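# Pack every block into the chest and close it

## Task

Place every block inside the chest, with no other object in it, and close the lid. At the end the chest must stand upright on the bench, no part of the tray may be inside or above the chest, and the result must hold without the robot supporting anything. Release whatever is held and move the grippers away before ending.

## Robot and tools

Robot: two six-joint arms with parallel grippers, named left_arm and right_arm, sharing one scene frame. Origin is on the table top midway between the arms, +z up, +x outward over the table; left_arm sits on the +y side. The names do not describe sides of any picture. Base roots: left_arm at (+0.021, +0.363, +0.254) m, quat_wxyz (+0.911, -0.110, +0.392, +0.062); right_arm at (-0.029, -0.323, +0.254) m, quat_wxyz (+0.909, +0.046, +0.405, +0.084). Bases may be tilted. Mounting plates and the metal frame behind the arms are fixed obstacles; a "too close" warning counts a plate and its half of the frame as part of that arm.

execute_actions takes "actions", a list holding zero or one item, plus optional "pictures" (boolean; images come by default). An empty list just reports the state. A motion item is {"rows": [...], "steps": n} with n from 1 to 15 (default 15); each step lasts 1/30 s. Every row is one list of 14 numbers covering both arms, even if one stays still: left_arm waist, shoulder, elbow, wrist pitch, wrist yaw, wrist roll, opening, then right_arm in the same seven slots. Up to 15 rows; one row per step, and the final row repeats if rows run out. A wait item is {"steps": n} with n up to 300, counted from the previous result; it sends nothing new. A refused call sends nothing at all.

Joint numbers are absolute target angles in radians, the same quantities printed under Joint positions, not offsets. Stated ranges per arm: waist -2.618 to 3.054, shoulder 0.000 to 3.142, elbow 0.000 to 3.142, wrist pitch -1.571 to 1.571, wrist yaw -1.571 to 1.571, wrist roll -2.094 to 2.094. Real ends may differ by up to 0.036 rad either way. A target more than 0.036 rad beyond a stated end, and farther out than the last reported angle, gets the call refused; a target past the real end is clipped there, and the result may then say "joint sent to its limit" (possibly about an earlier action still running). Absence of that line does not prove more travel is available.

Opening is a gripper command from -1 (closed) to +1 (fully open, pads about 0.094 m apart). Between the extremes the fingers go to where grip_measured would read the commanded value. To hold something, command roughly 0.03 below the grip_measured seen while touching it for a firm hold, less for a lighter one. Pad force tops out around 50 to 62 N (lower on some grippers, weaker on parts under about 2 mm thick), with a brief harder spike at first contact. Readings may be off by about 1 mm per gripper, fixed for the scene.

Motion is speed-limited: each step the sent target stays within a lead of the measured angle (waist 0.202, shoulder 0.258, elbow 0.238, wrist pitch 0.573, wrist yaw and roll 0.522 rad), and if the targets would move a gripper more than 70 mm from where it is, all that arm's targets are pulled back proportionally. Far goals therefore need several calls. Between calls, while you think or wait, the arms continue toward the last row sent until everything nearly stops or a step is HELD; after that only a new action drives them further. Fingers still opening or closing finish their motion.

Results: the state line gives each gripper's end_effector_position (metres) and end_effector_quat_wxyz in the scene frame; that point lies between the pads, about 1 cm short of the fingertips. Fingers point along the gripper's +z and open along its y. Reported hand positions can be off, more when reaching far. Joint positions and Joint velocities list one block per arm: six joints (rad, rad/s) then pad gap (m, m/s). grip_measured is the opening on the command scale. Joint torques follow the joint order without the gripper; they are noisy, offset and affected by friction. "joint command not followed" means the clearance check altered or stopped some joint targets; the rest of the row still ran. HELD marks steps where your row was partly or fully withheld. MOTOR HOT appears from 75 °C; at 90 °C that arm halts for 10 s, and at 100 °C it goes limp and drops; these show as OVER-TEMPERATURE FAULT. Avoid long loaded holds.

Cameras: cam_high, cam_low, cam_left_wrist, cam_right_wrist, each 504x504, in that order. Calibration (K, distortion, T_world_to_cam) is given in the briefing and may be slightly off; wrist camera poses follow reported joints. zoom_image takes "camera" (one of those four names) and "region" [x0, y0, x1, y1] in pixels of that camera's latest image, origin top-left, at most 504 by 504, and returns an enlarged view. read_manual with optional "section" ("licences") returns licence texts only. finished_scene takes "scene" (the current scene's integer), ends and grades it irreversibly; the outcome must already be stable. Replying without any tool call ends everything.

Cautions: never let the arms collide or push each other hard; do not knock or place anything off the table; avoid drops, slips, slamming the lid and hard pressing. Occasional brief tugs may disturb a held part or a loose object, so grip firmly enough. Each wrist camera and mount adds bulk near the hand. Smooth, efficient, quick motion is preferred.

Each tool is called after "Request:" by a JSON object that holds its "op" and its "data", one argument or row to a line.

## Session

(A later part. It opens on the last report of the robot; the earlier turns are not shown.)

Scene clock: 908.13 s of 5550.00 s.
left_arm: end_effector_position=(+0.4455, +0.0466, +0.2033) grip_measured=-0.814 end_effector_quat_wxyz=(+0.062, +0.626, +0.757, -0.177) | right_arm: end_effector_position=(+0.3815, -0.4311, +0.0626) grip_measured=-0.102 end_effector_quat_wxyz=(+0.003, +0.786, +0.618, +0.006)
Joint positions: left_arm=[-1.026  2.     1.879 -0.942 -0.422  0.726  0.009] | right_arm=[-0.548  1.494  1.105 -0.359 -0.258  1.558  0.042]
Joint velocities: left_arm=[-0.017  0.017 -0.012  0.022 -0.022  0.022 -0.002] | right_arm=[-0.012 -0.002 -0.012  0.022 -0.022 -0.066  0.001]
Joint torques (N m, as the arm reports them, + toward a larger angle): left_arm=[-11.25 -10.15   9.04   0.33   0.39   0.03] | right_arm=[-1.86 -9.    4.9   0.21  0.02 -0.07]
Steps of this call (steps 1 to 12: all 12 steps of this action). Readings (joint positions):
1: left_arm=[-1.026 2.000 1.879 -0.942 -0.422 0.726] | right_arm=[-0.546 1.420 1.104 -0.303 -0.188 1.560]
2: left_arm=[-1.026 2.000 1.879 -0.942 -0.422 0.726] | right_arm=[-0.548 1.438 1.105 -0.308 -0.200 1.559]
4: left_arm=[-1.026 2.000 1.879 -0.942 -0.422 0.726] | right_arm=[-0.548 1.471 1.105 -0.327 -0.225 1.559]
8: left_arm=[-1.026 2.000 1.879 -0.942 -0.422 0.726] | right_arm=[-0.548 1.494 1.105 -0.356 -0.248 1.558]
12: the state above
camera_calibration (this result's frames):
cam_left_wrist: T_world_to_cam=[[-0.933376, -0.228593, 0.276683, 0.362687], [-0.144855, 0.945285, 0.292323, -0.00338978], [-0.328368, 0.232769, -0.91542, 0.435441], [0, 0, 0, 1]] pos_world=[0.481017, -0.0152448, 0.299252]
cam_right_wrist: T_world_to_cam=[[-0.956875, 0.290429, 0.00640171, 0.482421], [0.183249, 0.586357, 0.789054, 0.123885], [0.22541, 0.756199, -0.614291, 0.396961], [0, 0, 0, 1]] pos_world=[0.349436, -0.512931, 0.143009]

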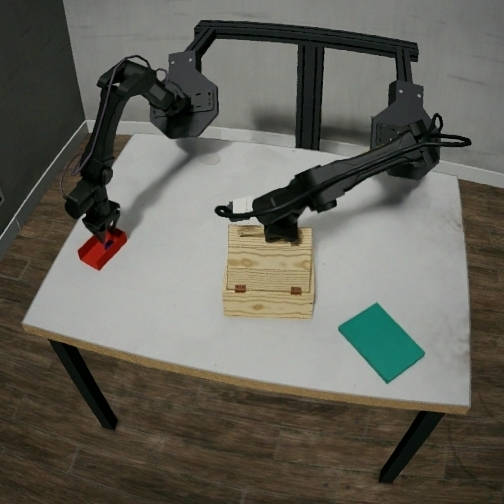

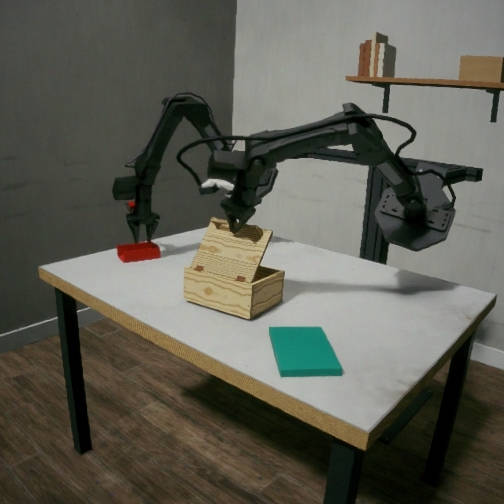

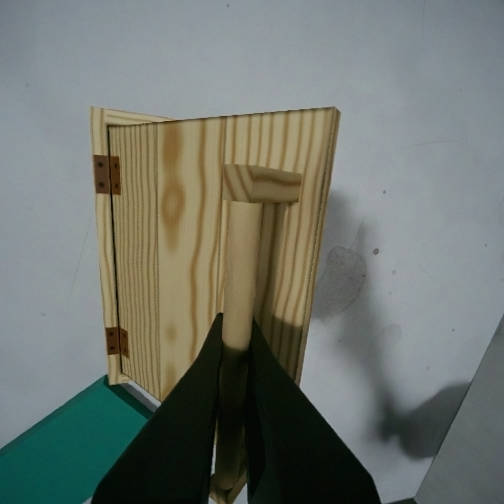

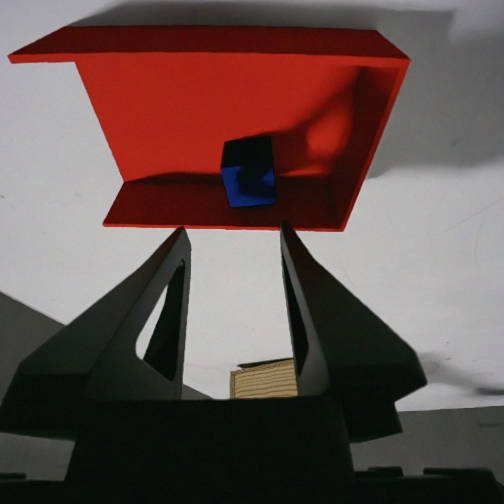

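Request:
{"op": "execute_actions", "data": {
  "actions": [
    {"rows":[[-1.058,2.0,1.915,-0.96,-0.41,0.73,-0.84,-0.553,1.495,1.105,-0.365,-0.26,1.53,-0.07],[-1.058,2.0,1.915,-0.96,-0.41,0.73,-0.84,-0.554,1.51,1.1,-0.35,-0.25,1.52,-0.05],[-1.058,2.0,1.915,-0.96,-0.41,0.73,-0.84,-0.552,1.522,1.1,-0.335,-0.245,1.52,-0.05],[-1.058,2.0,1.915,-0.96,-0.41,0.73,-0.84,-0.549,1.534,1.1,-0.32,-0.24,1.52,-0.05],[-1.058,2.0,1.915,-0.96,-0.41,0.73,-0.84,-0.546,1.546,1.102,-0.305,-0.237,1.52,-0.05],[-1.058,2.0,1.915,-0.96,-0.41,0.73,-0.84,-0.543,1.558,1.105,-0.29,-0.234,1.52,-0.05],[-1.058,2.0,1.915,-0.96,-0.41,0.73,-0.84,-0.539,1.57,1.108,-0.275,-0.231,1.52,-0.05],[-1.058,2.0,1.915,-0.96,-0.41,0.73,-0.84,-0.535,1.582,1.111,-0.26,-0.228,1.52,-0.05],[-1.058,2.0,1.915,-0.96,-0.41,0.73,-0.84,-0.531,1.594,1.114,-0.245,-0.225,1.52,-0.05],[-1.058,2.0,1.915,-0.96,-0.41,0.73,-0.84,-0.527,1.608,1.118,-0.23,-0.222,1.52,-0.05],[-1.058,2.0,1.915,-0.96,-0.41,0.73,-0.84,-0.523,1.621,1.122,-0.22,-0.22,1.52,-0.05],[-1.058,2.0,1.915,-0.96,-0.41,0.73,-0.84,-0.519,1.634,1.126,-0.21,-0.218,1.52,-0.05]],"steps":15}
  ],
  "pictures": false
}}

Request:
{"op": "execute_actions", "data": {
  "actions": [
    {"steps":8}
  ]
}}

Scene clock: 931.33 s of 5550.00 s.
left_arm: end_effector_position=(+0.4455, +0.0466, +0.2033) grip_measured=-0.814 end_effector_quat_wxyz=(+0.062, +0.626, +0.757, -0.177) | right_arm: end_effector_position=(+0.3681, -0.4314, +0.0161) grip_measured=-0.052 end_effector_quat_wxyz=(-0.010, +0.774, +0.633, -0.003)
Joint positions: left_arm=[-1.026  2.     1.879 -0.942 -0.422  0.726  0.009] | right_arm=[-0.524  1.638  1.105 -0.245 -0.241  1.529  0.045]
Joint velocities: left_arm=[-0.002  0.002 -0.012 -0.007 -0.051 -0.022 -0.   ] | right_arm=[ 0.042  0.125  0.017  0.022 -0.022 -0.066 -0.001]
Joint torques (N m, as the arm reports them, + toward a larger angle): left_arm=[-11.23 -10.18   9.05   0.33   0.39   0.03] | right_arm=[-1.67 -8.93  5.11  0.52  0.14 -0.12]
Steps of this call (steps 1 to 15: the robot went on to your last target; steps 16 to 90: nothing new was sent; then 19.70 s passed at rest; steps 91 to 105: all 15 steps of this action). Readings (joint positions):
91: left_arm=[-1.026 2.000 1.879 -0.942 -0.422 0.726] | right_arm=[-0.548 1.494 1.105 -0.359 -0.264 1.554]
92: left_arm=[-1.026 2.000 1.879 -0.942 -0.422 0.726] | right_arm=[-0.548 1.495 1.105 -0.359 -0.264 1.549]
94: left_arm=[-1.026 2.000 1.879 -0.942 -0.422 0.726] | right_arm=[-0.548 1.505 1.105 -0.350 -0.263 1.541]
98: left_arm=[-1.026 2.000 1.879 -0.942 -0.422 0.726] | right_arm=[-0.547 1.554 1.105 -0.311 -0.256 1.533]
105: the state above

Scene clock: 931.60 s of 5550.00 s.
left_arm: end_effector_position=(+0.4455, +0.0466, +0.2033) grip_measured=-0.814 end_effector_quat_wxyz=(+0.062, +0.626, +0.757, -0.177) | right_arm: end_effector_position=(+0.3724, -0.4331, +0.0149) grip_measured=-0.052 end_effector_quat_wxyz=(-0.001, +0.773, +0.635, +0.001)
Joint positions: left_arm=[-1.026  2.     1.879 -0.942 -0.422  0.726  0.009] | right_arm=[-0.523  1.641  1.105 -0.222 -0.238  1.527  0.045]
Joint velocities: left_arm=[-0.007  0.007 -0.012  0.007 -0.051 -0.051 -0.001] | right_arm=[ 0.002 -0.007 -0.017 -0.007 -0.007  0.095  0.001]
Joint torques (N m, as the arm reports them, + toward a larger angle): left_arm=[-11.26 -10.17   9.03   0.33   0.41   0.04] | right_arm=[-1.38 -8.78  5.19  0.42  0.18 -0.1 ]
Steps of this call (steps 1 to 8: the robot went on to your last target). Readings (joint positions):
1: left_arm=[-1.026 2.000 1.879 -0.942 -0.422 0.726] | right_arm=[-0.523 1.641 1.105 -0.242 -0.240 1.528]
2: left_arm=[-1.026 2.000 1.879 -0.942 -0.422 0.726] | right_arm=[-0.523 1.641 1.105 -0.239 -0.240 1.528]
4: left_arm=[-1.026 2.000 1.879 -0.942 -0.422 0.726] | right_arm=[-0.523 1.641 1.105 -0.230 -0.239 1.528]
8: the state above
camera_calibration (this result's frames):
cam_left_wrist: T_world_to_cam=[[-0.933376, -0.228593, 0.276683, 0.362687], [-0.144855, 0.945285, 0.292323, -0.00338978], [-0.328368, 0.232769, -0.91542, 0.435441], [0, 0, 0, 1]] pos_world=[0.481017, -0.0152448, 0.299252]
cam_right_wrist: T_world_to_cam=[[-0.96856, 0.247952, 0.02027, 0.460352], [0.168352, 0.59327, 0.787202, 0.172911], [0.183163, 0.765865, -0.616361, 0.391164], [0, 0, 0, 1]] pos_world=[0.345122, -0.516307, 0.0956512]

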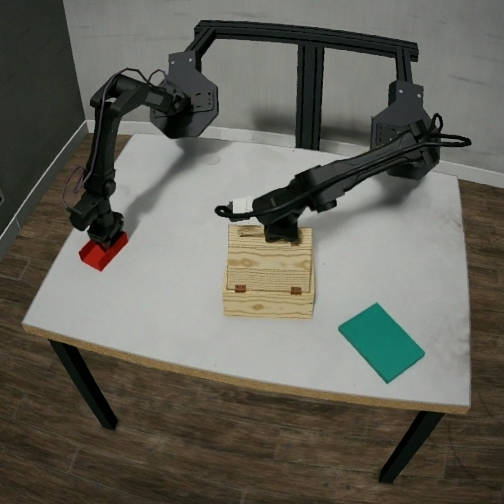

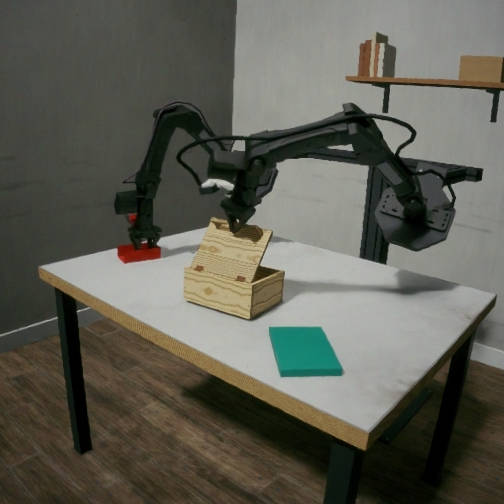

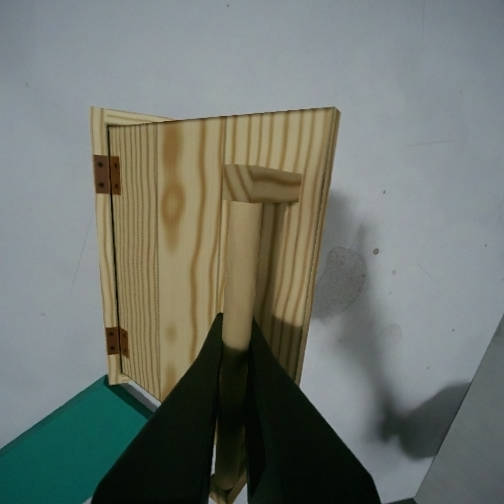

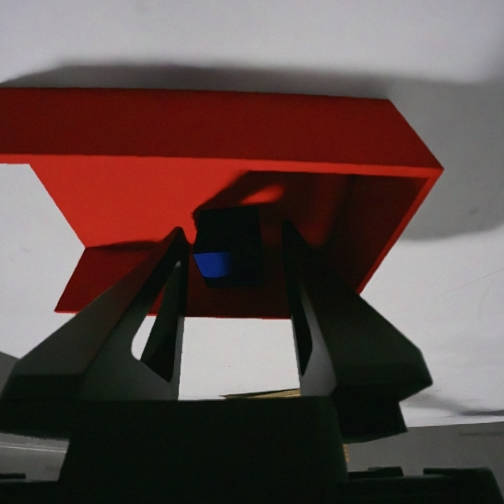

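Request:
{"op": "execute_actions", "data": {
  "actions": [
    {"rows":[[-1.058,2.0,1.915,-0.96,-0.41,0.73,-0.84,-0.519,1.634,1.126,-0.205,-0.218,1.52,-0.15],[-1.058,2.0,1.915,-0.96,-0.41,0.73,-0.84,-0.519,1.634,1.126,-0.205,-0.218,1.52,-0.25],[-1.058,2.0,1.915,-0.96,-0.41,0.73,-0.84,-0.519,1.634,1.126,-0.205,-0.218,1.52,-0.34],[-1.058,2.0,1.915,-0.96,-0.41,0.73,-0.84,-0.519,1.634,1.126,-0.205,-0.218,1.52,-0.42],[-1.058,2.0,1.915,-0.96,-0.41,0.73,-0.84,-0.519,1.634,1.126,-0.205,-0.218,1.52,-0.48],[-1.058,2.0,1.915,-0.96,-0.41,0.73,-0.84,-0.519,1.634,1.126,-0.205,-0.218,1.52,-0.525]],"steps":11}
  ]
}}

Scene clock: 941.13 s of 5550.00 s.
left_arm: end_effector_position=(+0.4455, +0.0466, +0.2033) grip_measured=-0.814 end_effector_quat_wxyz=(+0.062, +0.626, +0.757, -0.177) | right_arm: end_effector_position=(+0.3743, -0.4337, +0.0149) grip_measured=-0.486 end_effector_quat_wxyz=(+0.002, +0.772, +0.636, +0.003)
Joint positions: left_arm=[-1.026  2.     1.879 -0.942 -0.422  0.726  0.009] | right_arm=[-0.523  1.641  1.105 -0.214 -0.237  1.527  0.024]
Joint velocities: left_arm=[ 0.012 -0.012  0.002  0.037 -0.007 -0.007 -0.001] | right_arm=[-0.017  0.002  0.007 -0.007  0.022 -0.022 -0.001]
Joint torques (N m, as the arm reports them, + toward a larger angle): left_arm=[-11.18 -10.19   9.03   0.34   0.4    0.05] | right_arm=[-1.25 -8.63  5.18  0.44  0.17 -0.06]
Steps of this call (steps 1 to 30: the robot went on to your last target; steps 31 to 100: nothing new was sent; then 5.83 s passed at rest; steps 101 to 111: all 11 steps of this action). Readings (joint positions):
101: left_arm=[-1.026 2.000 1.879 -0.942 -0.422 0.726] | right_arm=[-0.523 1.641 1.105 -0.218 -0.237 1.527]
102: left_arm=[-1.026 2.000 1.879 -0.942 -0.422 0.726] | right_arm=[-0.523 1.641 1.105 -0.217 -0.237 1.527]
104: left_arm=[-1.026 2.000 1.879 -0.942 -0.422 0.726] | right_arm=[-0.523 1.641 1.105 -0.215 -0.237 1.527]
108: left_arm=[-1.026 2.000 1.879 -0.942 -0.422 0.726] | right_arm=[-0.523 1.641 1.105 -0.214 -0.237 1.527]
111: the state above
camera_calibration (this result's frames):
cam_left_wrist: T_world_to_cam=[[-0.933376, -0.228593, 0.276683, 0.362687], [-0.144855, 0.945285, 0.292323, -0.00338978], [-0.328368, 0.232769, -0.91542, 0.435441], [0, 0, 0, 1]] pos_world=[0.481017, -0.0152448, 0.299252]
cam_right_wrist: T_world_to_cam=[[-0.969354, 0.245371, 0.0120968, 0.461698], [0.160638, 0.595817, 0.786891, 0.176939], [0.185873, 0.764719, -0.616974, 0.389776], [0, 0, 0, 1]] pos_world=[0.346677, -0.51678, 0.0956645]

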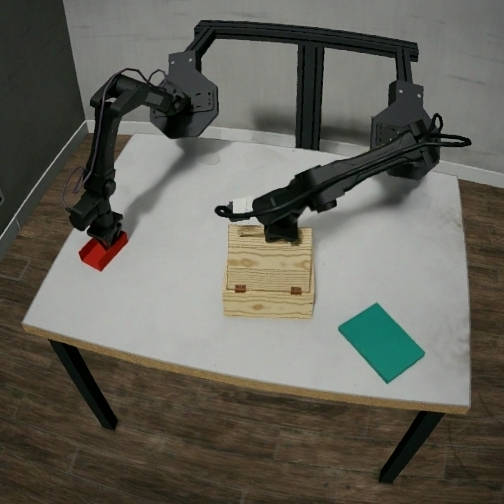

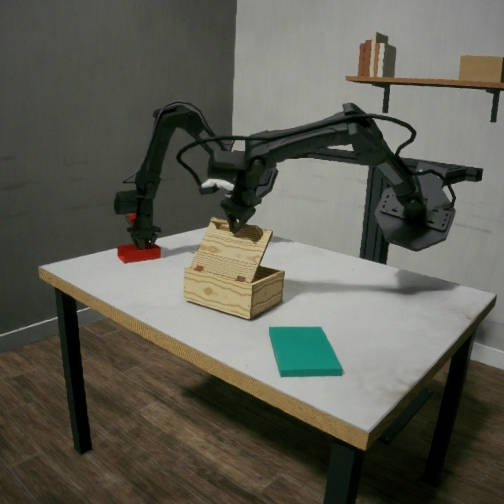

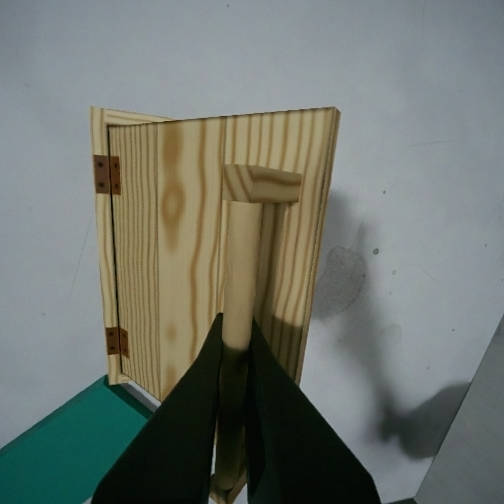

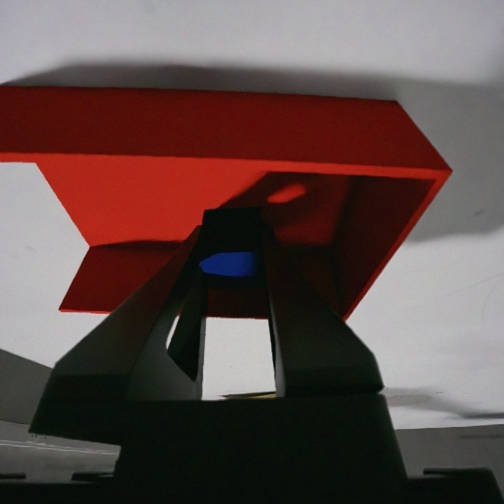

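Request:
{"op": "execute_actions", "data": {
  "actions": [
    {"rows":[[-1.058,2.0,1.915,-0.96,-0.41,0.73,-0.84,-0.54,1.62,1.12,-0.23,-0.23,1.52,-0.525],[-1.058,2.0,1.915,-0.96,-0.41,0.73,-0.84,-0.555,1.595,1.115,-0.255,-0.24,1.52,-0.525],[-1.058,2.0,1.915,-0.96,-0.41,0.73,-0.84,-0.565,1.565,1.11,-0.285,-0.25,1.52,-0.525],[-1.058,2.0,1.915,-0.96,-0.41,0.73,-0.84,-0.575,1.53,1.105,-0.32,-0.255,1.52,-0.525],[-1.058,2.0,1.915,-0.96,-0.41,0.73,-0.84,-0.585,1.49,1.1,-0.36,-0.26,1.52,-0.525],[-1.058,2.0,1.915,-0.96,-0.41,0.73,-0.84,-0.59,1.45,1.1,-0.4,-0.265,1.52,-0.525],[-1.058,2.0,1.915,-0.96,-0.41,0.73,-0.84,-0.59,1.41,1.09,-0.43,-0.265,1.52,-0.525],[-1.058,2.0,1.915,-0.96,-0.41,0.73,-0.84,-0.585,1.37,1.07,-0.44,-0.26,1.53,-0.525],[-1.058,2.0,1.915,-0.96,-0.41,0.73,-0.84,-0.56,1.33,1.05,-0.43,-0.24,1.54,-0.525],[-1.058,2.0,1.915,-0.96,-0.41,0.73,-0.84,-0.51,1.3,1.02,-0.4,-0.2,1.55,-0.525],[-1.058,2.0,1.915,-0.96,-0.41,0.73,-0.84,-0.445,1.27,0.985,-0.36,-0.14,1.56,-0.525],[-1.058,2.0,1.915,-0.96,-0.41,0.73,-0.84,-0.37,1.245,0.95,-0.31,-0.08,1.57,-0.525],[-1.058,2.0,1.915,-0.96,-0.41,0.73,-0.84,-0.295,1.225,0.915,-0.26,-0.02,1.58,-0.525],[-1.058,2.0,1.915,-0.96,-0.41,0.73,-0.84,-0.22,1.205,0.88,-0.21,0.04,1.59,-0.525],[-1.058,2.0,1.915,-0.96,-0.41,0.73,-0.84,-0.145,1.19,0.845,-0.16,0.1,1.59,-0.525]]}
  ],
  "pictures": false
}}

Request:
{"op": "execute_actions", "data": {
  "actions": [
    {"rows":[[-1.058,2.0,1.915,-0.96,-0.41,0.73,-0.84,-0.065,1.175,0.8,-0.105,0.175,1.59,-0.525],[-1.058,2.0,1.915,-0.96,-0.41,0.73,-0.84,0.015,1.16,0.76,-0.05,0.25,1.59,-0.525],[-1.058,2.0,1.915,-0.96,-0.41,0.73,-0.84,0.095,1.165,0.72,0.02,0.32,1.59,-0.525],[-1.058,2.0,1.915,-0.96,-0.41,0.73,-0.84,0.175,1.17,0.68,0.09,0.39,1.59,-0.525],[-1.058,2.0,1.915,-0.96,-0.41,0.73,-0.84,0.255,1.18,0.64,0.16,0.46,1.59,-0.525],[-1.058,2.0,1.915,-0.96,-0.41,0.73,-0.84,0.335,1.19,0.59,0.23,0.53,1.59,-0.525],[-1.058,2.0,1.915,-0.96,-0.41,0.73,-0.84,0.415,1.2,0.55,0.3,0.6,1.59,-0.525],[-1.058,2.0,1.915,-0.96,-0.41,0.73,-0.84,0.495,1.21,0.52,0.37,0.67,1.59,-0.525],[-1.058,2.0,1.915,-0.96,-0.41,0.73,-0.84,0.575,1.24,0.52,0.43,0.73,1.59,-0.525],[-1.058,2.0,1.915,-0.96,-0.41,0.73,-0.84,0.655,1.28,0.535,0.49,0.8,1.59,-0.525],[-1.058,2.0,1.915,-0.96,-0.41,0.73,-0.84,0.735,1.33,0.555,0.55,0.86,1.59,-0.525],[-1.058,2.0,1.915,-0.96,-0.41,0.73,-0.84,0.81,1.38,0.58,0.61,0.92,1.59,-0.525],[-1.058,2.0,1.915,-0.96,-0.41,0.73,-0.84,0.87,1.43,0.62,0.65,0.96,1.59,-0.525],[-1.058,2.0,1.915,-0.96,-0.41,0.73,-0.84,0.92,1.48,0.67,0.68,1.0,1.59,-0.525],[-1.058,2.0,1.915,-0.96,-0.41,0.73,-0.84,0.95,1.53,0.72,0.7,1.02,1.59,-0.525]]}
  ],
  "pictures": false
}}

Request:
{"op": "execute_actions", "data": {
  "actions": [
    {"rows":[[-1.058,2.0,1.915,-0.96,-0.41,0.73,-0.84,0.96,1.57,0.76,0.71,1.03,1.59,-0.525],[-1.058,2.0,1.915,-0.96,-0.41,0.73,-0.84,0.97,1.6,0.79,0.71,1.03,1.59,-0.525],[-1.058,2.0,1.915,-0.96,-0.41,0.73,-0.84,0.97,1.62,0.81,0.71,1.03,1.59,-0.525]],"steps":10}
  ],
  "pictures": false
}}

Request:
{"op": "execute_actions", "data": {
  "actions": [
    {"rows":[[-1.058,2.0,1.915,-0.96,-0.41,0.73,-0.84,0.94,1.64,0.84,0.72,0.98,1.59,-0.525],[-1.058,2.0,1.915,-0.96,-0.41,0.73,-0.84,0.91,1.667,0.867,0.722,0.947,1.59,-0.525],[-1.058,2.0,1.915,-0.96,-0.41,0.73,-0.84,0.88,1.695,0.895,0.725,0.915,1.59,-0.525],[-1.058,2.0,1.915,-0.96,-0.41,0.73,-0.84,0.85,1.722,0.922,0.73,0.882,1.59,-0.525],[-1.058,2.0,1.915,-0.96,-0.41,0.73,-0.84,0.823,1.75,0.95,0.73,0.85,1.59,-0.525],[-1.058,2.0,1.915,-0.96,-0.41,0.73,-0.84,0.802,1.777,0.982,0.724,0.828,1.59,-0.525],[-1.058,2.0,1.915,-0.96,-0.41,0.73,-0.84,0.782,1.804,1.014,0.718,0.806,1.59,-0.525],[-1.058,2.0,1.915,-0.96,-0.41,0.73,-0.84,0.761,1.831,1.046,0.712,0.784,1.59,-0.525],[-1.058,2.0,1.915,-0.96,-0.41,0.73,-0.84,0.74,1.858,1.078,0.706,0.762,1.59,-0.525],[-1.058,2.0,1.915,-0.96,-0.41,0.73,-0.84,0.72,1.885,1.11,0.7,0.75,1.59,-0.525]],"steps":15}
  ]
}}

Scene clock: 971.77 s of 5550.00 s.
left_arm: end_effector_position=(+0.4455, +0.0466, +0.2033) grip_measured=-0.814 end_effector_quat_wxyz=(+0.062, +0.626, +0.757, -0.177) | right_arm: end_effector_position=(+0.4052, -0.3455, +0.1147) grip_measured=-0.486 end_effector_quat_wxyz=(+0.063, +0.720, +0.687, +0.077)
Joint positions: left_arm=[-1.026  2.     1.879 -0.942 -0.422  0.726  0.009] | right_arm=[-0.28   1.215  0.938 -0.257 -0.083  1.559  0.024]
Joint velocities: left_arm=[-0.007  0.002 -0.012  0.037 -0.022  0.066 -0.   ] | right_arm=[ 2.186 -0.452 -1.033  0.96   1.033  0.139  0.   ]
Joint torques (N m, as the arm reports them, + toward a larger angle): left_arm=[-11.21 -10.16   9.07   0.34   0.39   0.03] | right_arm=[-0.98 -7.09  2.69  0.23  0.25  0.11]
Steps of this call (steps 1 to 15: the robot went on to your last target; steps 16 to 90: nothing new was sent; then 27.13 s passed at rest; steps 91 to 105: all 15 steps of this action). Readings (joint positions):
91: left_arm=[-1.026 2.000 1.879 -0.942 -0.422 0.726] | right_arm=[-0.523 1.641 1.105 -0.213 -0.237 1.527]
92: left_arm=[-1.026 2.000 1.879 -0.942 -0.422 0.726] | right_arm=[-0.525 1.639 1.105 -0.216 -0.238 1.527]
94: left_arm=[-1.026 2.000 1.879 -0.942 -0.422 0.726] | right_arm=[-0.536 1.618 1.105 -0.245 -0.245 1.527]
98: left_arm=[-1.026 2.000 1.879 -0.942 -0.422 0.726] | right_arm=[-0.573 1.480 1.094 -0.339 -0.252 1.527]
105: the state above

Scene clock: 972.27 s of 5550.00 s.
left_arm: end_effector_position=(+0.4455, +0.0466, +0.2033) grip_measured=-0.814 end_effector_quat_wxyz=(+0.062, +0.626, +0.757, -0.177) | right_arm: end_effector_position=(+0.3082, -0.0723, +0.1411) grip_measured=-0.486 end_effector_quat_wxyz=(+0.139, +0.568, +0.783, +0.213)
Joint positions: left_arm=[-1.026  2.     1.879 -0.942 -0.422  0.726  0.009] | right_arm=[0.818 1.447 0.613 0.478 0.8   1.587 0.024]
Joint velocities: left_arm=[ 0.002  0.002 -0.002  0.081 -0.007  0.007 -0.001] | right_arm=[ 1.717  1.404  1.101  1.092  1.179 -0.051 -0.   ]
Joint torques (N m, as the arm reports them, + toward a larger angle): left_arm=[-11.25 -10.2    9.05   0.35   0.41   0.03] | right_arm=[ 4.78 -5.51  5.91  1.28  0.14  0.  ]
Steps of this call (steps 1 to 15: all 15 steps of this action). Readings (joint positions):
1: left_arm=[-1.026 2.000 1.879 -0.942 -0.422 0.726] | right_arm=[-0.203 1.202 0.900 -0.221 -0.039 1.564]
2: left_arm=[-1.026 2.000 1.879 -0.942 -0.422 0.726] | right_arm=[-0.126 1.193 0.857 -0.184 0.011 1.568]
4: left_arm=[-1.026 2.000 1.879 -0.942 -0.422 0.726] | right_arm=[0.027 1.186 0.767 -0.099 0.124 1.574]
8: left_arm=[-1.026 2.000 1.879 -0.942 -0.422 0.726] | right_arm=[0.328 1.196 0.590 0.113 0.375 1.581]
15: the state above

Scene clock: 972.60 s of 5550.00 s.
left_arm: end_effector_position=(+0.4455, +0.0466, +0.2033) grip_measured=-0.814 end_effector_quat_wxyz=(+0.062, +0.626, +0.757, -0.177) | right_arm: end_effector_position=(+0.3384, -0.0100, +0.1798) grip_measured=-0.486 end_effector_quat_wxyz=(+0.184, +0.614, +0.717, +0.274)
Joint positions: left_arm=[-1.026  2.     1.879 -0.942 -0.422  0.726  0.009] | right_arm=[0.965 1.62  0.795 0.682 0.985 1.589 0.024]
Joint velocities: left_arm=[-0.007  0.002  0.007 -0.037 -0.007  0.007  0.   ] | right_arm=[-0.012  0.017  0.002  0.168  0.242 -0.022 -0.   ]
Joint torques (N m, as the arm reports them, + toward a larger angle): left_arm=[-11.22 -10.17   9.08   0.33   0.4    0.04] | right_arm=[ 5.73 -5.21  5.1   1.15  0.04 -0.01]
Steps of this call (steps 1 to 10: all 10 steps of this action). Readings (joint positions):
1: left_arm=[-1.026 2.000 1.879 -0.942 -0.422 0.726] | right_arm=[0.873 1.496 0.655 0.517 0.839 1.587]
2: left_arm=[-1.026 2.000 1.879 -0.942 -0.422 0.726] | right_arm=[0.916 1.541 0.700 0.553 0.870 1.587]
4: left_arm=[-1.026 2.000 1.879 -0.942 -0.422 0.726] | right_arm=[0.959 1.604 0.772 0.611 0.909 1.588]
8: left_arm=[-1.026 2.000 1.879 -0.942 -0.422 0.726] | right_arm=[0.965 1.620 0.795 0.671 0.967 1.588]
10: the state above

Scene clock: 973.10 s of 5550.00 s.
left_arm: end_effector_position=(+0.4455, +0.0466, +0.2033) grip_measured=-0.814 end_effector_quat_wxyz=(+0.062, +0.626, +0.757, -0.177) | right_arm: end_effector_position=(+0.4135, -0.0035, +0.0911) grip_measured=-0.486 end_effector_quat_wxyz=(+0.197, +0.640, +0.694, +0.265)
Joint positions: left_arm=[-1.026  2.     1.879 -0.942 -0.422  0.726  0.009] | right_arm=[0.706 1.89  1.085 0.708 0.781 1.59  0.024]
Joint velocities: left_arm=[ 0.012 -0.007  0.022  0.022  0.037  0.051 -0.001] | right_arm=[ 0.007 -0.007  0.012 -0.081 -0.168 -0.125 -0.   ]
Joint torques (N m, as the arm reports them, + toward a larger angle): left_arm=[-11.25 -10.17   9.03   0.34   0.4    0.03] | right_arm=[ 7.38 -7.85  5.61  1.22 -0.12  0.  ]
Steps of this call (steps 1 to 15: all 15 steps of this action). Readings (joint positions):
1: left_arm=[-1.026 2.000 1.879 -0.942 -0.422 0.726] | right_arm=[0.962 1.621 0.797 0.686 0.985 1.589]
2: left_arm=[-1.026 2.000 1.879 -0.942 -0.422 0.726] | right_arm=[0.952 1.629 0.807 0.690 0.981 1.589]
4: left_arm=[-1.026 2.000 1.879 -0.942 -0.422 0.726] | right_arm=[0.909 1.667 0.853 0.701 0.954 1.589]
8: left_arm=[-1.026 2.000 1.879 -0.942 -0.422 0.726] | right_arm=[0.795 1.780 0.976 0.712 0.875 1.589]
15: the state above
camera_calibration (this result's frames):
cam_left_wrist: T_world_to_cam=[[-0.933376, -0.228593, 0.276683, 0.362687], [-0.144855, 0.945285, 0.292323, -0.00338978], [-0.328368, 0.232769, -0.91542, 0.435441], [0, 0, 0, 1]] pos_world=[0.481017, -0.0152448, 0.299252]
cam_right_wrist: T_world_to_cam=[[-0.799808, 0.0128473, -0.600118, 0.378056], [-0.50566, 0.524297, 0.685143, 0.138962], [0.323442, 0.851439, -0.412841, 0.0252502], [0, 0, 0, 1]] pos_world=[0.364473, -0.0992133, 0.142094]

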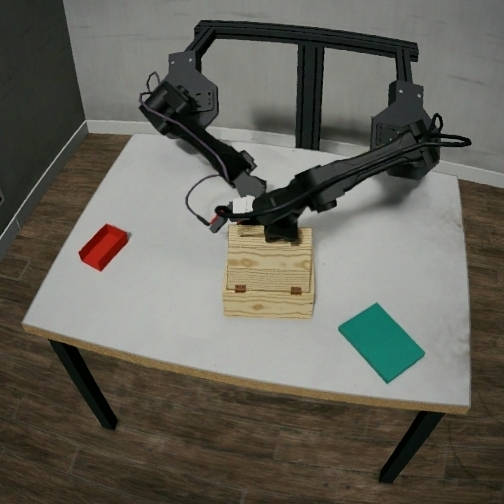

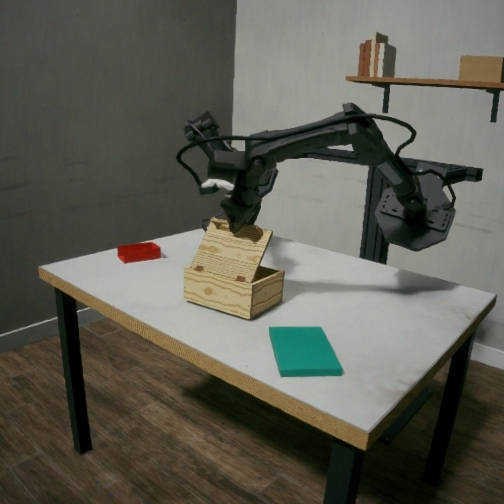

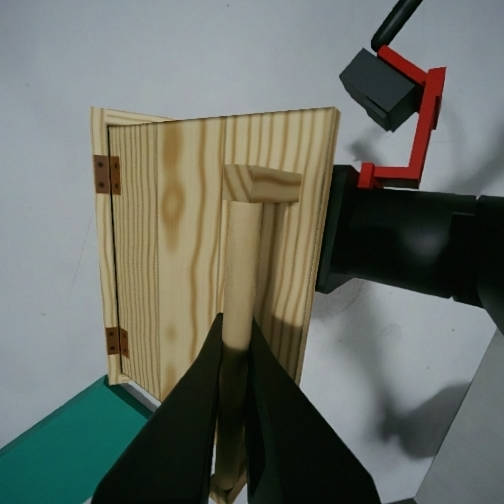

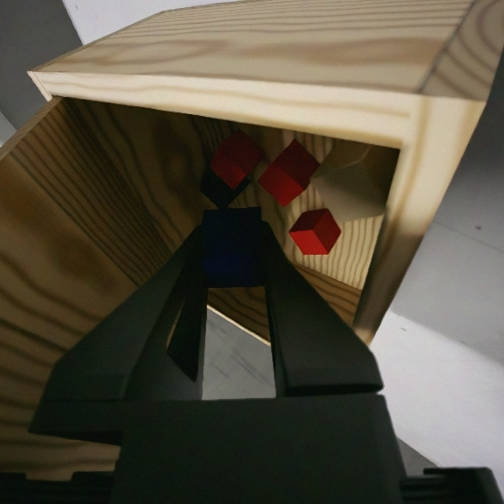

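Request:
{"op": "execute_actions", "data": {
  "actions": [
    {"rows":[[-1.058,2.0,1.915,-0.96,-0.41,0.73,-0.84,0.74,1.9,1.135,0.695,0.77,1.59,-0.525],[-1.058,2.0,1.915,-0.96,-0.41,0.73,-0.84,0.755,1.92,1.16,0.685,0.78,1.59,-0.525],[-1.058,2.0,1.915,-0.96,-0.41,0.73,-0.84,0.768,1.94,1.185,0.675,0.785,1.59,-0.525],[-1.058,2.0,1.915,-0.96,-0.41,0.73,-0.84,0.778,1.96,1.21,0.665,0.79,1.59,-0.525],[-1.058,2.0,1.915,-0.96,-0.41,0.73,-0.84,0.785,1.98,1.238,0.655,0.79,1.59,-0.525],[-1.058,2.0,1.915,-0.96,-0.41,0.73,-0.84,0.787,2.0,1.266,0.645,0.785,1.59,-0.525],[-1.058,2.0,1.915,-0.96,-0.41,0.73,-0.84,0.782,2.02,1.295,0.635,0.77,1.59,-0.525],[-1.058,2.0,1.915,-0.96,-0.41,0.73,-0.84,0.772,2.04,1.322,0.62,0.755,1.59,-0.525],[-1.058,2.0,1.915,-0.96,-0.41,0.73,-0.84,0.76,2.058,1.348,0.6,0.74,1.59,-0.525],[-1.058,2.0,1.915,-0.96,-0.41,0.73,-0.84,0.748,2.075,1.372,0.585,0.725,1.59,-0.525],[-1.058,2.0,1.915,-0.96,-0.41,0.73,-0.84,0.736,2.09,1.392,0.57,0.71,1.59,-0.525],[-1.058,2.0,1.915,-0.96,-0.41,0.73,-0.84,0.725,2.1,1.405,0.56,0.7,1.59,-0.525]],"steps":15}
  ],
  "pictures": false
}}

Request:
{"op": "execute_actions", "data": {
  "actions": [
    {"steps":7}
  ]
}}

Scene clock: 997.70 s of 5550.00 s.
left_arm: end_effector_position=(+0.4455, +0.0466, +0.2033) grip_measured=-0.814 end_effector_quat_wxyz=(+0.062, +0.626, +0.757, -0.177) | right_arm: end_effector_position=(+0.4253, +0.0629, +0.0626) grip_measured=-0.486 end_effector_quat_wxyz=(+0.166, +0.624, +0.710, +0.281)
Joint positions: left_arm=[-1.026  2.     1.879 -0.942 -0.422  0.726  0.009] | right_arm=[0.724 2.101 1.378 0.6   0.718 1.59  0.024]
Joint velocities: left_arm=[ 0.002  0.012 -0.012 -0.022 -0.051 -0.066 -0.001] | right_arm=[-0.203  0.066  0.002 -0.256 -0.051 -0.037 -0.   ]
Joint torques (N m, as the arm reports them, + toward a larger angle): left_arm=[-11.27 -10.19   9.02   0.32   0.42   0.03] | right_arm=[ 8.78 -8.76  5.96  1.12 -0.17 -0.02]
Steps of this call (steps 1 to 30: the robot went on to your last target; steps 31 to 100: nothing new was sent; then 20.77 s passed at rest; steps 101 to 115: all 15 steps of this action). Readings (joint positions):
101: left_arm=[-1.026 2.000 1.879 -0.942 -0.422 0.726] | right_arm=[0.707 1.891 1.089 0.706 0.756 1.590]
102: left_arm=[-1.026 2.000 1.879 -0.942 -0.422 0.726] | right_arm=[0.710 1.897 1.100 0.703 0.761 1.590]
104: left_arm=[-1.026 2.000 1.879 -0.942 -0.422 0.726] | right_arm=[0.725 1.923 1.144 0.697 0.770 1.590]
108: left_arm=[-1.026 2.000 1.879 -0.942 -0.422 0.726] | right_arm=[0.761 2.000 1.256 0.673 0.769 1.590]
115: the state above

Scene clock: 997.93 s of 5550.00 s.
left_arm: end_effector_position=(+0.4455, +0.0466, +0.2033) grip_measured=-0.814 end_effector_quat_wxyz=(+0.062, +0.626, +0.757, -0.177) | right_arm: end_effector_position=(+0.4233, +0.0593, +0.0556) grip_measured=-0.486 end_effector_quat_wxyz=(+0.162, +0.621, +0.717, +0.273)
Joint positions: left_arm=[-1.026  2.     1.879 -0.942 -0.422  0.726  0.009] | right_arm=[0.713 2.104 1.378 0.578 0.708 1.59  0.024]
Joint velocities: left_arm=[ 0.002  0.002 -0.017 -0.095 -0.022 -0.007  0.001] | right_arm=[-0.012 -0.017  0.007 -0.11   0.022  0.037 -0.001]
Joint torques (N m, as the arm reports them, + toward a larger angle): left_arm=[-11.23 -10.21   9.05   0.34   0.4    0.04] | right_arm=[ 8.31 -8.69  5.95  1.01 -0.19  0.01]
Steps of this call (steps 1 to 7: the robot went on to your last target). Readings (joint positions):
1: left_arm=[-1.026 2.000 1.879 -0.942 -0.422 0.726] | right_arm=[0.718 2.103 1.378 0.593 0.716 1.590]
2: left_arm=[-1.026 2.000 1.879 -0.942 -0.422 0.726] | right_arm=[0.714 2.104 1.378 0.587 0.715 1.590]
4: left_arm=[-1.026 2.000 1.879 -0.942 -0.422 0.726] | right_arm=[0.713 2.104 1.378 0.581 0.713 1.590]
7: the state above
camera_calibration (this result's frames):
cam_left_wrist: T_world_to_cam=[[-0.933376, -0.228593, 0.276683, 0.362687], [-0.144855, 0.945285, 0.292323, -0.00338978], [-0.328368, 0.232769, -0.91542, 0.435441], [0, 0, 0, 1]] pos_world=[0.481017, -0.0152448, 0.299252]
cam_right_wrist: T_world_to_cam=[[-0.821123, -0.0302124, -0.569951, 0.373632], [-0.517857, 0.459277, 0.721726, 0.142299], [0.23996, 0.887779, -0.392768, -0.0139297], [0, 0, 0, 1]] pos_world=[0.38383, -0.0416996, 0.10478]

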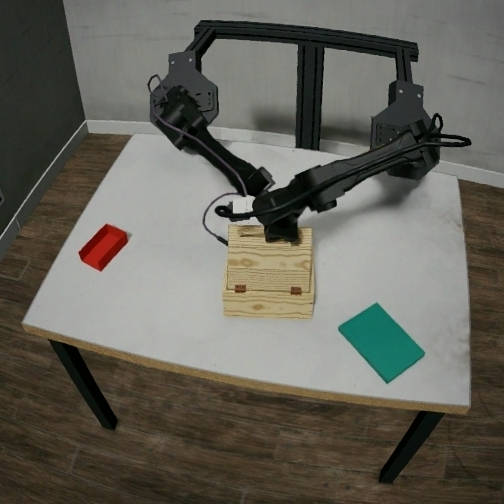

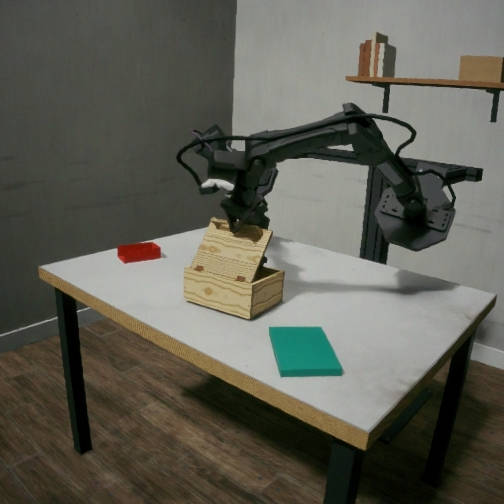

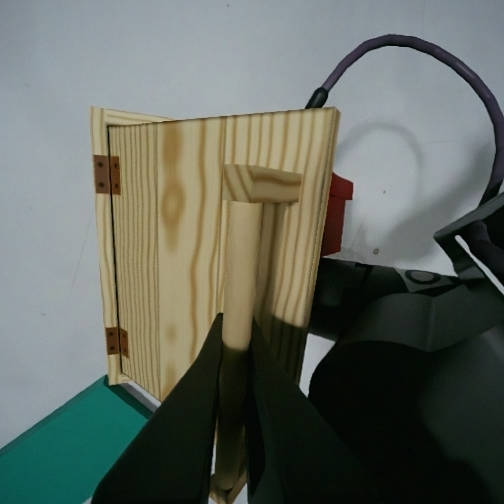

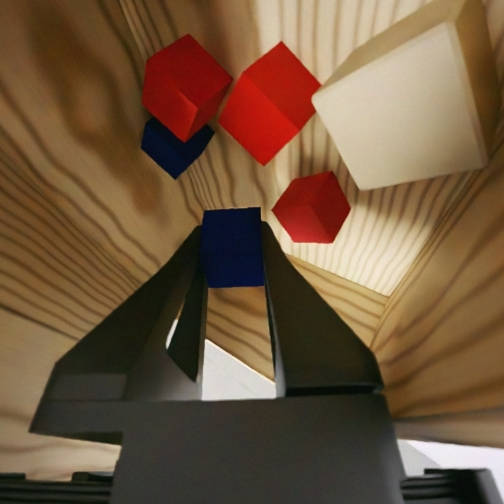

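Request:
{"op": "execute_actions", "data": {
  "actions": [
    {"rows":[[-1.058,2.0,1.915,-0.96,-0.41,0.73,-0.84,0.725,2.1,1.405,0.56,0.7,1.59,-0.48],[-1.058,2.0,1.915,-0.96,-0.41,0.73,-0.84,0.725,2.1,1.405,0.56,0.7,1.59,-0.45],[-1.058,2.0,1.915,-0.96,-0.41,0.73,-0.84,0.725,2.1,1.405,0.56,0.7,1.59,-0.4],[-1.058,2.0,1.915,-0.96,-0.41,0.73,-0.84,0.725,2.1,1.405,0.56,0.7,1.59,-0.36],[-1.058,2.0,1.915,-0.96,-0.41,0.73,-0.84,0.732,2.09,1.39,0.58,0.73,1.59,-0.36],[-1.058,2.0,1.915,-0.96,-0.41,0.73,-0.84,0.745,2.073,1.365,0.61,0.77,1.59,-0.36],[-1.058,2.0,1.915,-0.96,-0.41,0.73,-0.84,0.76,2.05,1.335,0.65,0.81,1.59,-0.36],[-1.058,2.0,1.915,-0.96,-0.41,0.73,-0.84,0.78,2.025,1.305,0.68,0.84,1.59,-0.36],[-1.058,2.0,1.915,-0.96,-0.41,0.73,-0.84,0.8,2.0,1.27,0.7,0.875,1.59,-0.4],[-1.058,2.0,1.915,-0.96,-0.41,0.73,-0.84,0.825,1.97,1.23,0.7,0.9,1.59,-0.45],[-1.058,2.0,1.915,-0.96,-0.41,0.73,-0.84,0.85,1.94,1.19,0.7,0.92,1.59,-0.5],[-1.058,2.0,1.915,-0.96,-0.41,0.73,-0.84,0.875,1.91,1.15,0.7,0.94,1.59,-0.5],[-1.058,2.0,1.915,-0.96,-0.41,0.73,-0.84,0.9,1.88,1.11,0.7,0.96,1.59,-0.5],[-1.058,2.0,1.915,-0.96,-0.41,0.73,-0.84,0.92,1.85,1.065,0.7,0.98,1.59,-0.5],[-1.058,2.0,1.915,-0.96,-0.41,0.73,-0.84,0.935,1.8,1.005,0.69,0.98,1.59,-0.5]]}
  ]
}}

Request:
{"op": "execute_actions", "data": {
  "actions": [
    {"rows":[[-1.058,2.0,1.915,-0.96,-0.41,0.73,-0.84,0.945,1.75,0.945,0.67,0.97,1.58,-0.5],[-1.058,2.0,1.915,-0.96,-0.41,0.73,-0.84,0.95,1.7,0.88,0.64,0.95,1.58,-0.5],[-1.058,2.0,1.915,-0.96,-0.41,0.73,-0.84,0.935,1.64,0.815,0.58,0.91,1.58,-0.5],[-1.058,2.0,1.915,-0.96,-0.41,0.73,-0.84,0.91,1.58,0.75,0.52,0.87,1.58,-0.5],[-1.058,2.0,1.915,-0.96,-0.41,0.73,-0.84,0.88,1.52,0.685,0.455,0.825,1.58,-0.5],[-1.058,2.0,1.915,-0.96,-0.41,0.73,-0.84,0.85,1.46,0.62,0.4,0.78,1.58,-0.5],[-1.058,2.0,1.915,-0.96,-0.41,0.73,-0.84,0.8,1.39,0.59,0.37,0.73,1.58,-0.5],[-1.058,2.0,1.915,-0.96,-0.41,0.73,-0.84,0.74,1.32,0.57,0.35,0.68,1.58,-0.5],[-1.058,2.0,1.915,-0.96,-0.41,0.73,-0.84,0.68,1.26,0.55,0.33,0.63,1.58,-0.5],[-1.058,2.0,1.915,-0.96,-0.41,0.73,-0.84,0.61,1.21,0.54,0.3,0.58,1.58,-0.5],[-1.058,2.0,1.915,-0.96,-0.41,0.73,-0.84,0.54,1.17,0.54,0.27,0.54,1.58,-0.5],[-1.058,2.0,1.915,-0.96,-0.41,0.73,-0.84,0.47,1.14,0.54,0.24,0.5,1.58,-0.5],[-1.058,2.0,1.915,-0.96,-0.41,0.73,-0.84,0.41,1.12,0.54,0.22,0.47,1.58,-0.5],[-1.058,2.0,1.915,-0.96,-0.41,0.73,-0.84,0.37,1.1,0.54,0.2,0.45,1.58,-0.5],[-1.058,2.0,1.915,-0.96,-0.41,0.73,-0.84,0.35,1.1,0.54,0.2,0.45,1.58,-0.5]]}
  ],
  "pictures": false
}}

Scene clock: 1023.03 s of 5550.00 s.
left_arm: end_effector_position=(+0.4455, +0.0466, +0.2033) grip_measured=-0.814 end_effector_quat_wxyz=(+0.062, +0.626, +0.757, -0.177) | right_arm: end_effector_position=(+0.3789, +0.0468, +0.1369) grip_measured=-0.498 end_effector_quat_wxyz=(+0.179, +0.623, +0.706, +0.284)
Joint positions: left_arm=[-1.026  2.     1.879 -0.942 -0.422  0.726  0.009] | right_arm=[0.882 1.887 1.105 0.672 0.892 1.59  0.024]
Joint velocities: left_arm=[ 0.002  0.012  0.002 -0.007 -0.007  0.022 -0.   ] | right_arm=[ 0.833 -1.096 -1.331  0.139  0.505  0.022  0.001]
Joint torques (N m, as the arm reports them, + toward a larger angle): left_arm=[-11.24 -10.18   9.06   0.33   0.39   0.04] | right_arm=[ 7.06 -8.41  2.53  1.12  0.22  0.01]
Steps of this call (steps 1 to 30: the robot went on to your last target; steps 31 to 100: nothing new was sent; then 21.27 s passed at rest; steps 101 to 115: all 15 steps of this action). Readings (joint positions):
101: left_arm=[-1.026 2.000 1.879 -0.942 -0.422 0.726] | right_arm=[0.713 2.104 1.378 0.574 0.705 1.590]
102: left_arm=[-1.026 2.000 1.879 -0.942 -0.422 0.726] | right_arm=[0.713 2.104 1.378 0.574 0.705 1.590]
104: left_arm=[-1.026 2.000 1.879 -0.942 -0.422 0.726] | right_arm=[0.713 2.104 1.378 0.574 0.705 1.590]
108: left_arm=[-1.026 2.000 1.879 -0.942 -0.422 0.726] | right_arm=[0.722 2.090 1.355 0.602 0.745 1.590]
115: the state above
camera_calibration (this result's frames):
cam_left_wrist: T_world_to_cam=[[-0.933376, -0.228593, 0.276683, 0.362687], [-0.144855, 0.945285, 0.292323, -0.00338978], [-0.328368, 0.232769, -0.91542, 0.435441], [0, 0, 0, 1]] pos_world=[0.481017, -0.0152448, 0.299252]
cam_right_wrist: T_world_to_cam=[[-0.798001, -0.0104852, -0.602564, 0.377954], [-0.535882, 0.469791, 0.701517, 0.0754588], [0.275724, 0.882715, -0.380513, 0.0247813], [0, 0, 0, 1]] pos_world=[0.335212, -0.0533618, 0.184235]

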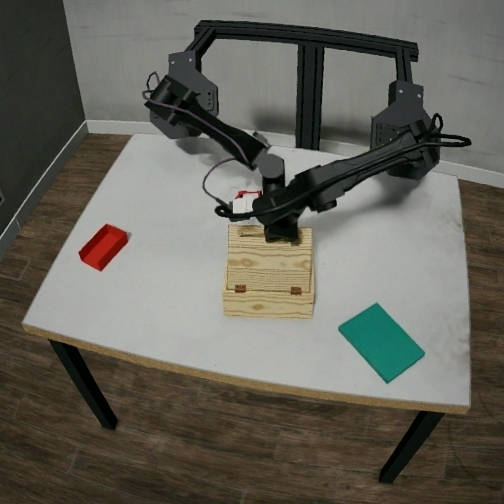

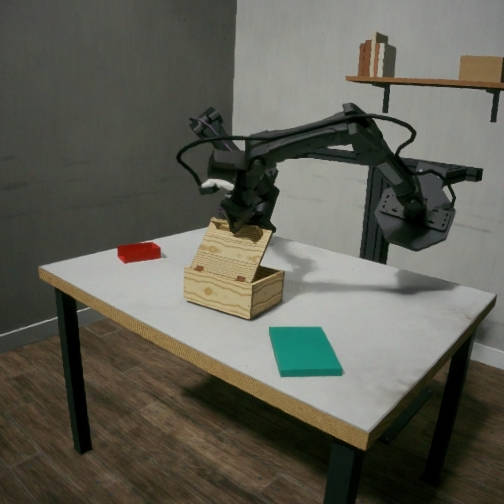

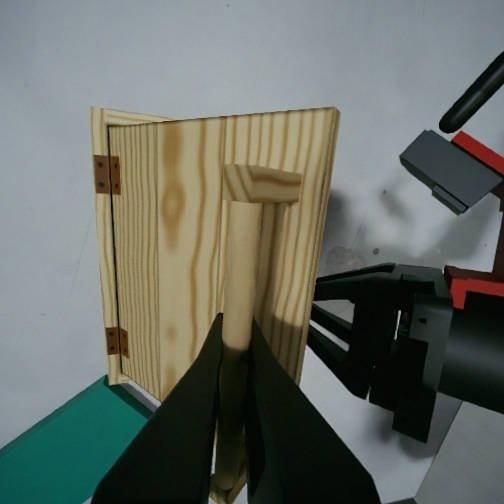

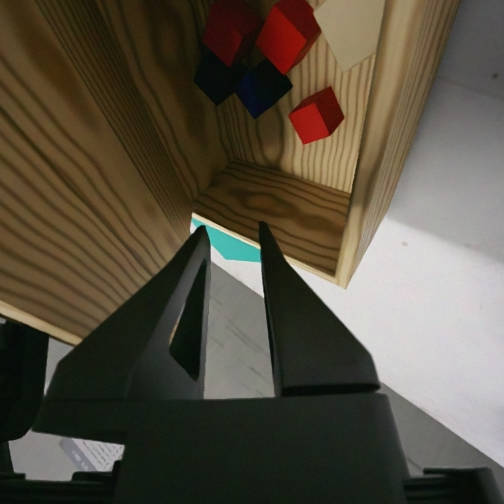

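Scene clock: 1023.53 s of 5550.00 s.
left_arm: end_effector_position=(+0.4455, +0.0466, +0.2033) grip_measured=-0.814 end_effector_quat_wxyz=(+0.062, +0.626, +0.757, -0.177) | right_arm: end_effector_position=(+0.3626, -0.2062, +0.1368) grip_measured=-0.498 end_effector_quat_wxyz=(+0.182, +0.642, +0.726, +0.166)
Joint positions: left_arm=[-1.026  2.     1.879 -0.942 -0.422  0.726  0.009] | right_arm=[0.402 1.128 0.544 0.303 0.571 1.59  0.024]
Joint velocities: left_arm=[-0.017  0.002  0.012 -0.007 -0.022 -0.11   0.001] | right_arm=[-1.194 -0.598 -0.002 -0.388 -0.667 -0.022  0.001]
Joint torques (N m, as the arm reports them, + toward a larger angle): left_arm=[-11.29 -10.19   9.02   0.34   0.41   0.04] | right_arm=[ 3.77 -3.98  3.98  0.67 -0.29 -0.13]
Steps of this call (steps 1 to 15: all 15 steps of this action). Readings (joint positions):
1: left_arm=[-1.026 2.000 1.879 -0.942 -0.422 0.726] | right_arm=[0.909 1.845 1.055 0.673 0.901 1.590]
2: left_arm=[-1.026 2.000 1.879 -0.942 -0.422 0.726] | right_arm=[0.930 1.799 0.999 0.672 0.905 1.590]
4: left_arm=[-1.026 2.000 1.879 -0.942 -0.422 0.726] | right_arm=[0.943 1.691 0.875 0.642 0.893 1.590]
8: left_arm=[-1.026 2.000 1.879 -0.942 -0.422 0.726] | right_arm=[0.832 1.447 0.635 0.500 0.803 1.590]
15: the state above

Request:
{"op": "execute_actions", "data": {
  "actions": [
    {"rows":[[-1.06,1.985,1.88,-0.92,-0.43,0.74,-0.84,0.35,1.1,0.54,0.2,0.45,1.58,-0.5],[-1.063,1.975,1.857,-0.9,-0.44,0.746,-0.84,0.35,1.1,0.54,0.2,0.45,1.58,-0.5],[-1.066,1.967,1.834,-0.878,-0.45,0.752,-0.84,0.35,1.1,0.54,0.2,0.45,1.58,-0.5],[-1.069,1.959,1.81,-0.856,-0.46,0.758,-0.84,0.35,1.1,0.54,0.2,0.45,1.58,-0.5],[-1.072,1.951,1.787,-0.834,-0.47,0.764,-0.84,0.35,1.1,0.54,0.2,0.45,1.58,-0.5],[-1.075,1.943,1.764,-0.812,-0.48,0.77,-0.84,0.35,1.1,0.54,0.2,0.45,1.58,-0.5],[-1.078,1.935,1.74,-0.79,-0.49,0.776,-0.84,0.35,1.1,0.54,0.2,0.45,1.58,-0.5],[-1.081,1.927,1.717,-0.768,-0.5,0.782,-0.84,0.35,1.1,0.54,0.2,0.45,1.58,-0.5],[-1.084,1.919,1.694,-0.746,-0.51,0.788,-0.84,0.35,1.1,0.54,0.2,0.45,1.58,-0.5],[-1.086,1.911,1.67,-0.724,-0.52,0.794,-0.84,0.35,1.1,0.54,0.2,0.45,1.58,-0.5],[-1.088,1.903,1.65,-0.702,-0.53,0.8,-0.84,0.35,1.1,0.54,0.2,0.45,1.58,-0.5],[-1.09,1.896,1.63,-0.68,-0.54,0.806,-0.84,0.35,1.1,0.54,0.2,0.45,1.58,-0.5],[-1.09,1.89,1.61,-0.66,-0.545,0.81,-0.84,0.35,1.1,0.54,0.2,0.45,1.58,-0.5],[-1.088,1.89,1.59,-0.64,-0.545,0.81,-0.84,0.35,1.1,0.54,0.2,0.45,1.58,-0.5],[-1.086,1.892,1.57,-0.618,-0.543,0.812,-0.84,0.35,1.1,0.54,0.2,0.45,1.58,-0.5]]}
  ],
  "pictures": false
}}

Request:
{"op": "execute_actions", "data": {
  "actions": [
    {"rows":[[-1.083,1.894,1.55,-0.595,-0.54,0.814,-0.84,0.35,1.1,0.54,0.2,0.45,1.58,-0.5],[-1.08,1.897,1.53,-0.572,-0.536,0.816,-0.84,0.35,1.1,0.54,0.2,0.45,1.58,-0.5],[-1.077,1.9,1.51,-0.549,-0.532,0.818,-0.84,0.35,1.1,0.54,0.2,0.45,1.58,-0.5],[-1.074,1.903,1.49,-0.526,-0.528,0.82,-0.84,0.35,1.1,0.54,0.2,0.45,1.58,-0.5],[-1.071,1.907,1.47,-0.503,-0.524,0.822,-0.84,0.35,1.1,0.54,0.2,0.45,1.58,-0.5],[-1.068,1.911,1.45,-0.48,-0.52,0.824,-0.84,0.35,1.1,0.54,0.2,0.45,1.58,-0.5],[-1.065,1.915,1.43,-0.455,-0.516,0.827,-0.84,0.35,1.1,0.54,0.2,0.45,1.58,-0.5],[-1.062,1.92,1.41,-0.43,-0.512,0.83,-0.84,0.35,1.1,0.54,0.2,0.45,1.58,-0.5]],"steps":14}
  ]
}}

Scene clock: 1047.40 s of 5550.00 s.
left_arm: end_effector_position=(+0.4252, +0.0477, +0.1841) grip_measured=-0.814 end_effector_quat_wxyz=(+0.092, +0.640, +0.751, -0.133) | right_arm: end_effector_position=(+0.3502, -0.2068, +0.1286) grip_measured=-0.498 end_effector_quat_wxyz=(+0.136, +0.635, +0.743, +0.162)
Joint positions: left_arm=[-1.048  1.929  1.62  -0.697 -0.515  0.781  0.009] | right_arm=[0.351 1.106 0.544 0.215 0.452 1.59  0.024]
Joint velocities: left_arm=[-0.037 -0.164 -0.52   0.535 -0.125  0.066  0.001] | right_arm=[ 0.012  0.002 -0.012 -0.007 -0.022  0.051 -0.   ]
Joint torques (N m, as the arm reports them, + toward a larger angle): left_arm=[-11.31 -12.01   4.11   0.59   0.11   0.19] | right_arm=[ 1.3  -5.32  3.89  0.85 -0.04 -0.08]
Steps of this call (steps 1 to 30: the robot went on to your last target; steps 31 to 100: nothing new was sent; then 20.03 s passed at rest; steps 101 to 115: all 15 steps of this action). Readings (joint positions):
101: left_arm=[-1.026 2.000 1.879 -0.941 -0.423 0.727] | right_arm=[0.351 1.106 0.544 0.215 0.452 1.590]
102: left_arm=[-1.026 2.000 1.879 -0.938 -0.424 0.728] | right_arm=[0.351 1.106 0.544 0.215 0.452 1.590]
104: left_arm=[-1.026 1.997 1.860 -0.917 -0.434 0.734] | right_arm=[0.351 1.106 0.544 0.215 0.452 1.590]
108: left_arm=[-1.029 1.977 1.774 -0.835 -0.463 0.749] | right_arm=[0.351 1.106 0.544 0.215 0.452 1.590]
115: the state above

Scene clock: 1047.87 s of 5550.00 s.
left_arm: end_effector_position=(+0.3997, +0.0432, +0.1579) grip_measured=-0.814 end_effector_quat_wxyz=(+0.110, +0.646, +0.746, -0.118) | right_arm: end_effector_position=(+0.3501, -0.2068, +0.1286) grip_measured=-0.498 end_effector_quat_wxyz=(+0.136, +0.635, +0.743, +0.162)
Joint positions: left_arm=[-1.048  1.918  1.431 -0.478 -0.54   0.822  0.009] | right_arm=[0.351 1.106 0.544 0.215 0.451 1.59  0.024]
Joint velocities: left_arm=[-0.007  0.012 -0.007  0.007 -0.037  0.037  0.   ] | right_arm=[-0.012 -0.007  0.002  0.081  0.051  0.007 -0.001]
Joint torques (N m, as the arm reports them, + toward a larger angle): left_arm=[-9.15 -8.87  3.55  1.14  0.53  0.03] | right_arm=[ 1.3  -5.34  3.92  0.86  0.   -0.13]
Steps of this call (steps 1 to 14: all 14 steps of this action). Readings (joint positions):
1: left_arm=[-1.048 1.925 1.602 -0.679 -0.518 0.785] | right_arm=[0.351 1.106 0.544 0.215 0.452 1.590]
2: left_arm=[-1.048 1.922 1.584 -0.660 -0.520 0.789] | right_arm=[0.351 1.106 0.544 0.215 0.451 1.590]
4: left_arm=[-1.048 1.918 1.546 -0.623 -0.525 0.797] | right_arm=[0.351 1.106 0.544 0.215 0.451 1.590]
8: left_arm=[-1.048 1.918 1.469 -0.536 -0.533 0.809] | right_arm=[0.351 1.106 0.544 0.215 0.451 1.590]
14: the state above
camera_calibration (this result's frames):
cam_left_wrist: T_world_to_cam=[[-0.968495, -0.216486, 0.123087, 0.369495], [-0.172941, 0.940319, 0.293074, 0.0177002], [-0.179187, 0.262554, -0.948134, 0.323913], [0, 0, 0, 1]] pos_world=[0.418956, -0.0216978, 0.256445]
cam_right_wrist: T_world_to_cam=[[-0.914227, -0.0870257, -0.395746, 0.345624], [-0.372857, 0.563044, 0.737536, 0.142534], [0.158638, 0.821832, -0.547198, 0.303243], [0, 0, 0, 1]] pos_world=[0.321018, -0.299389, 0.19759]

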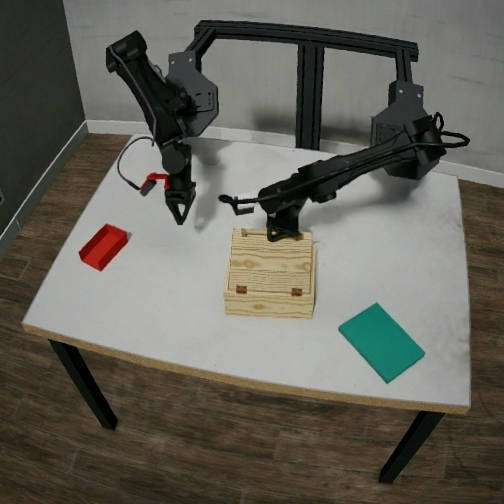

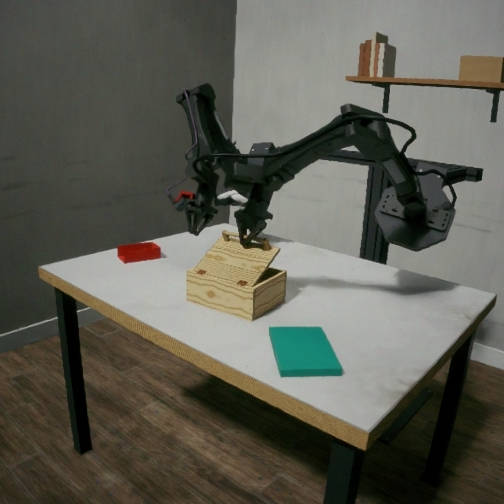

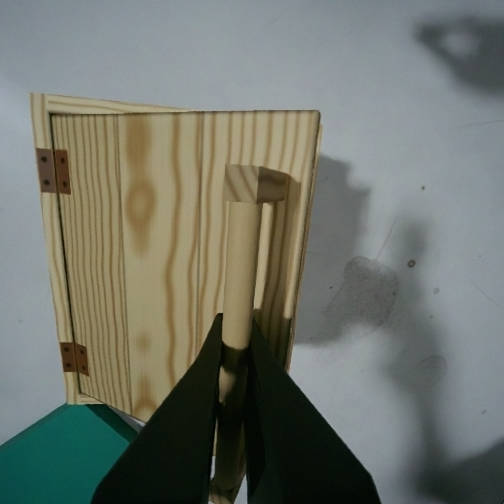

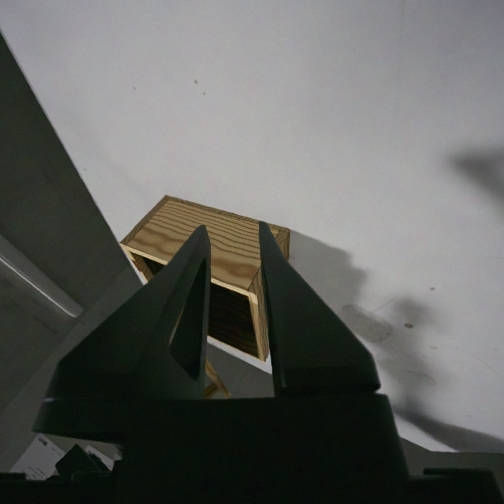

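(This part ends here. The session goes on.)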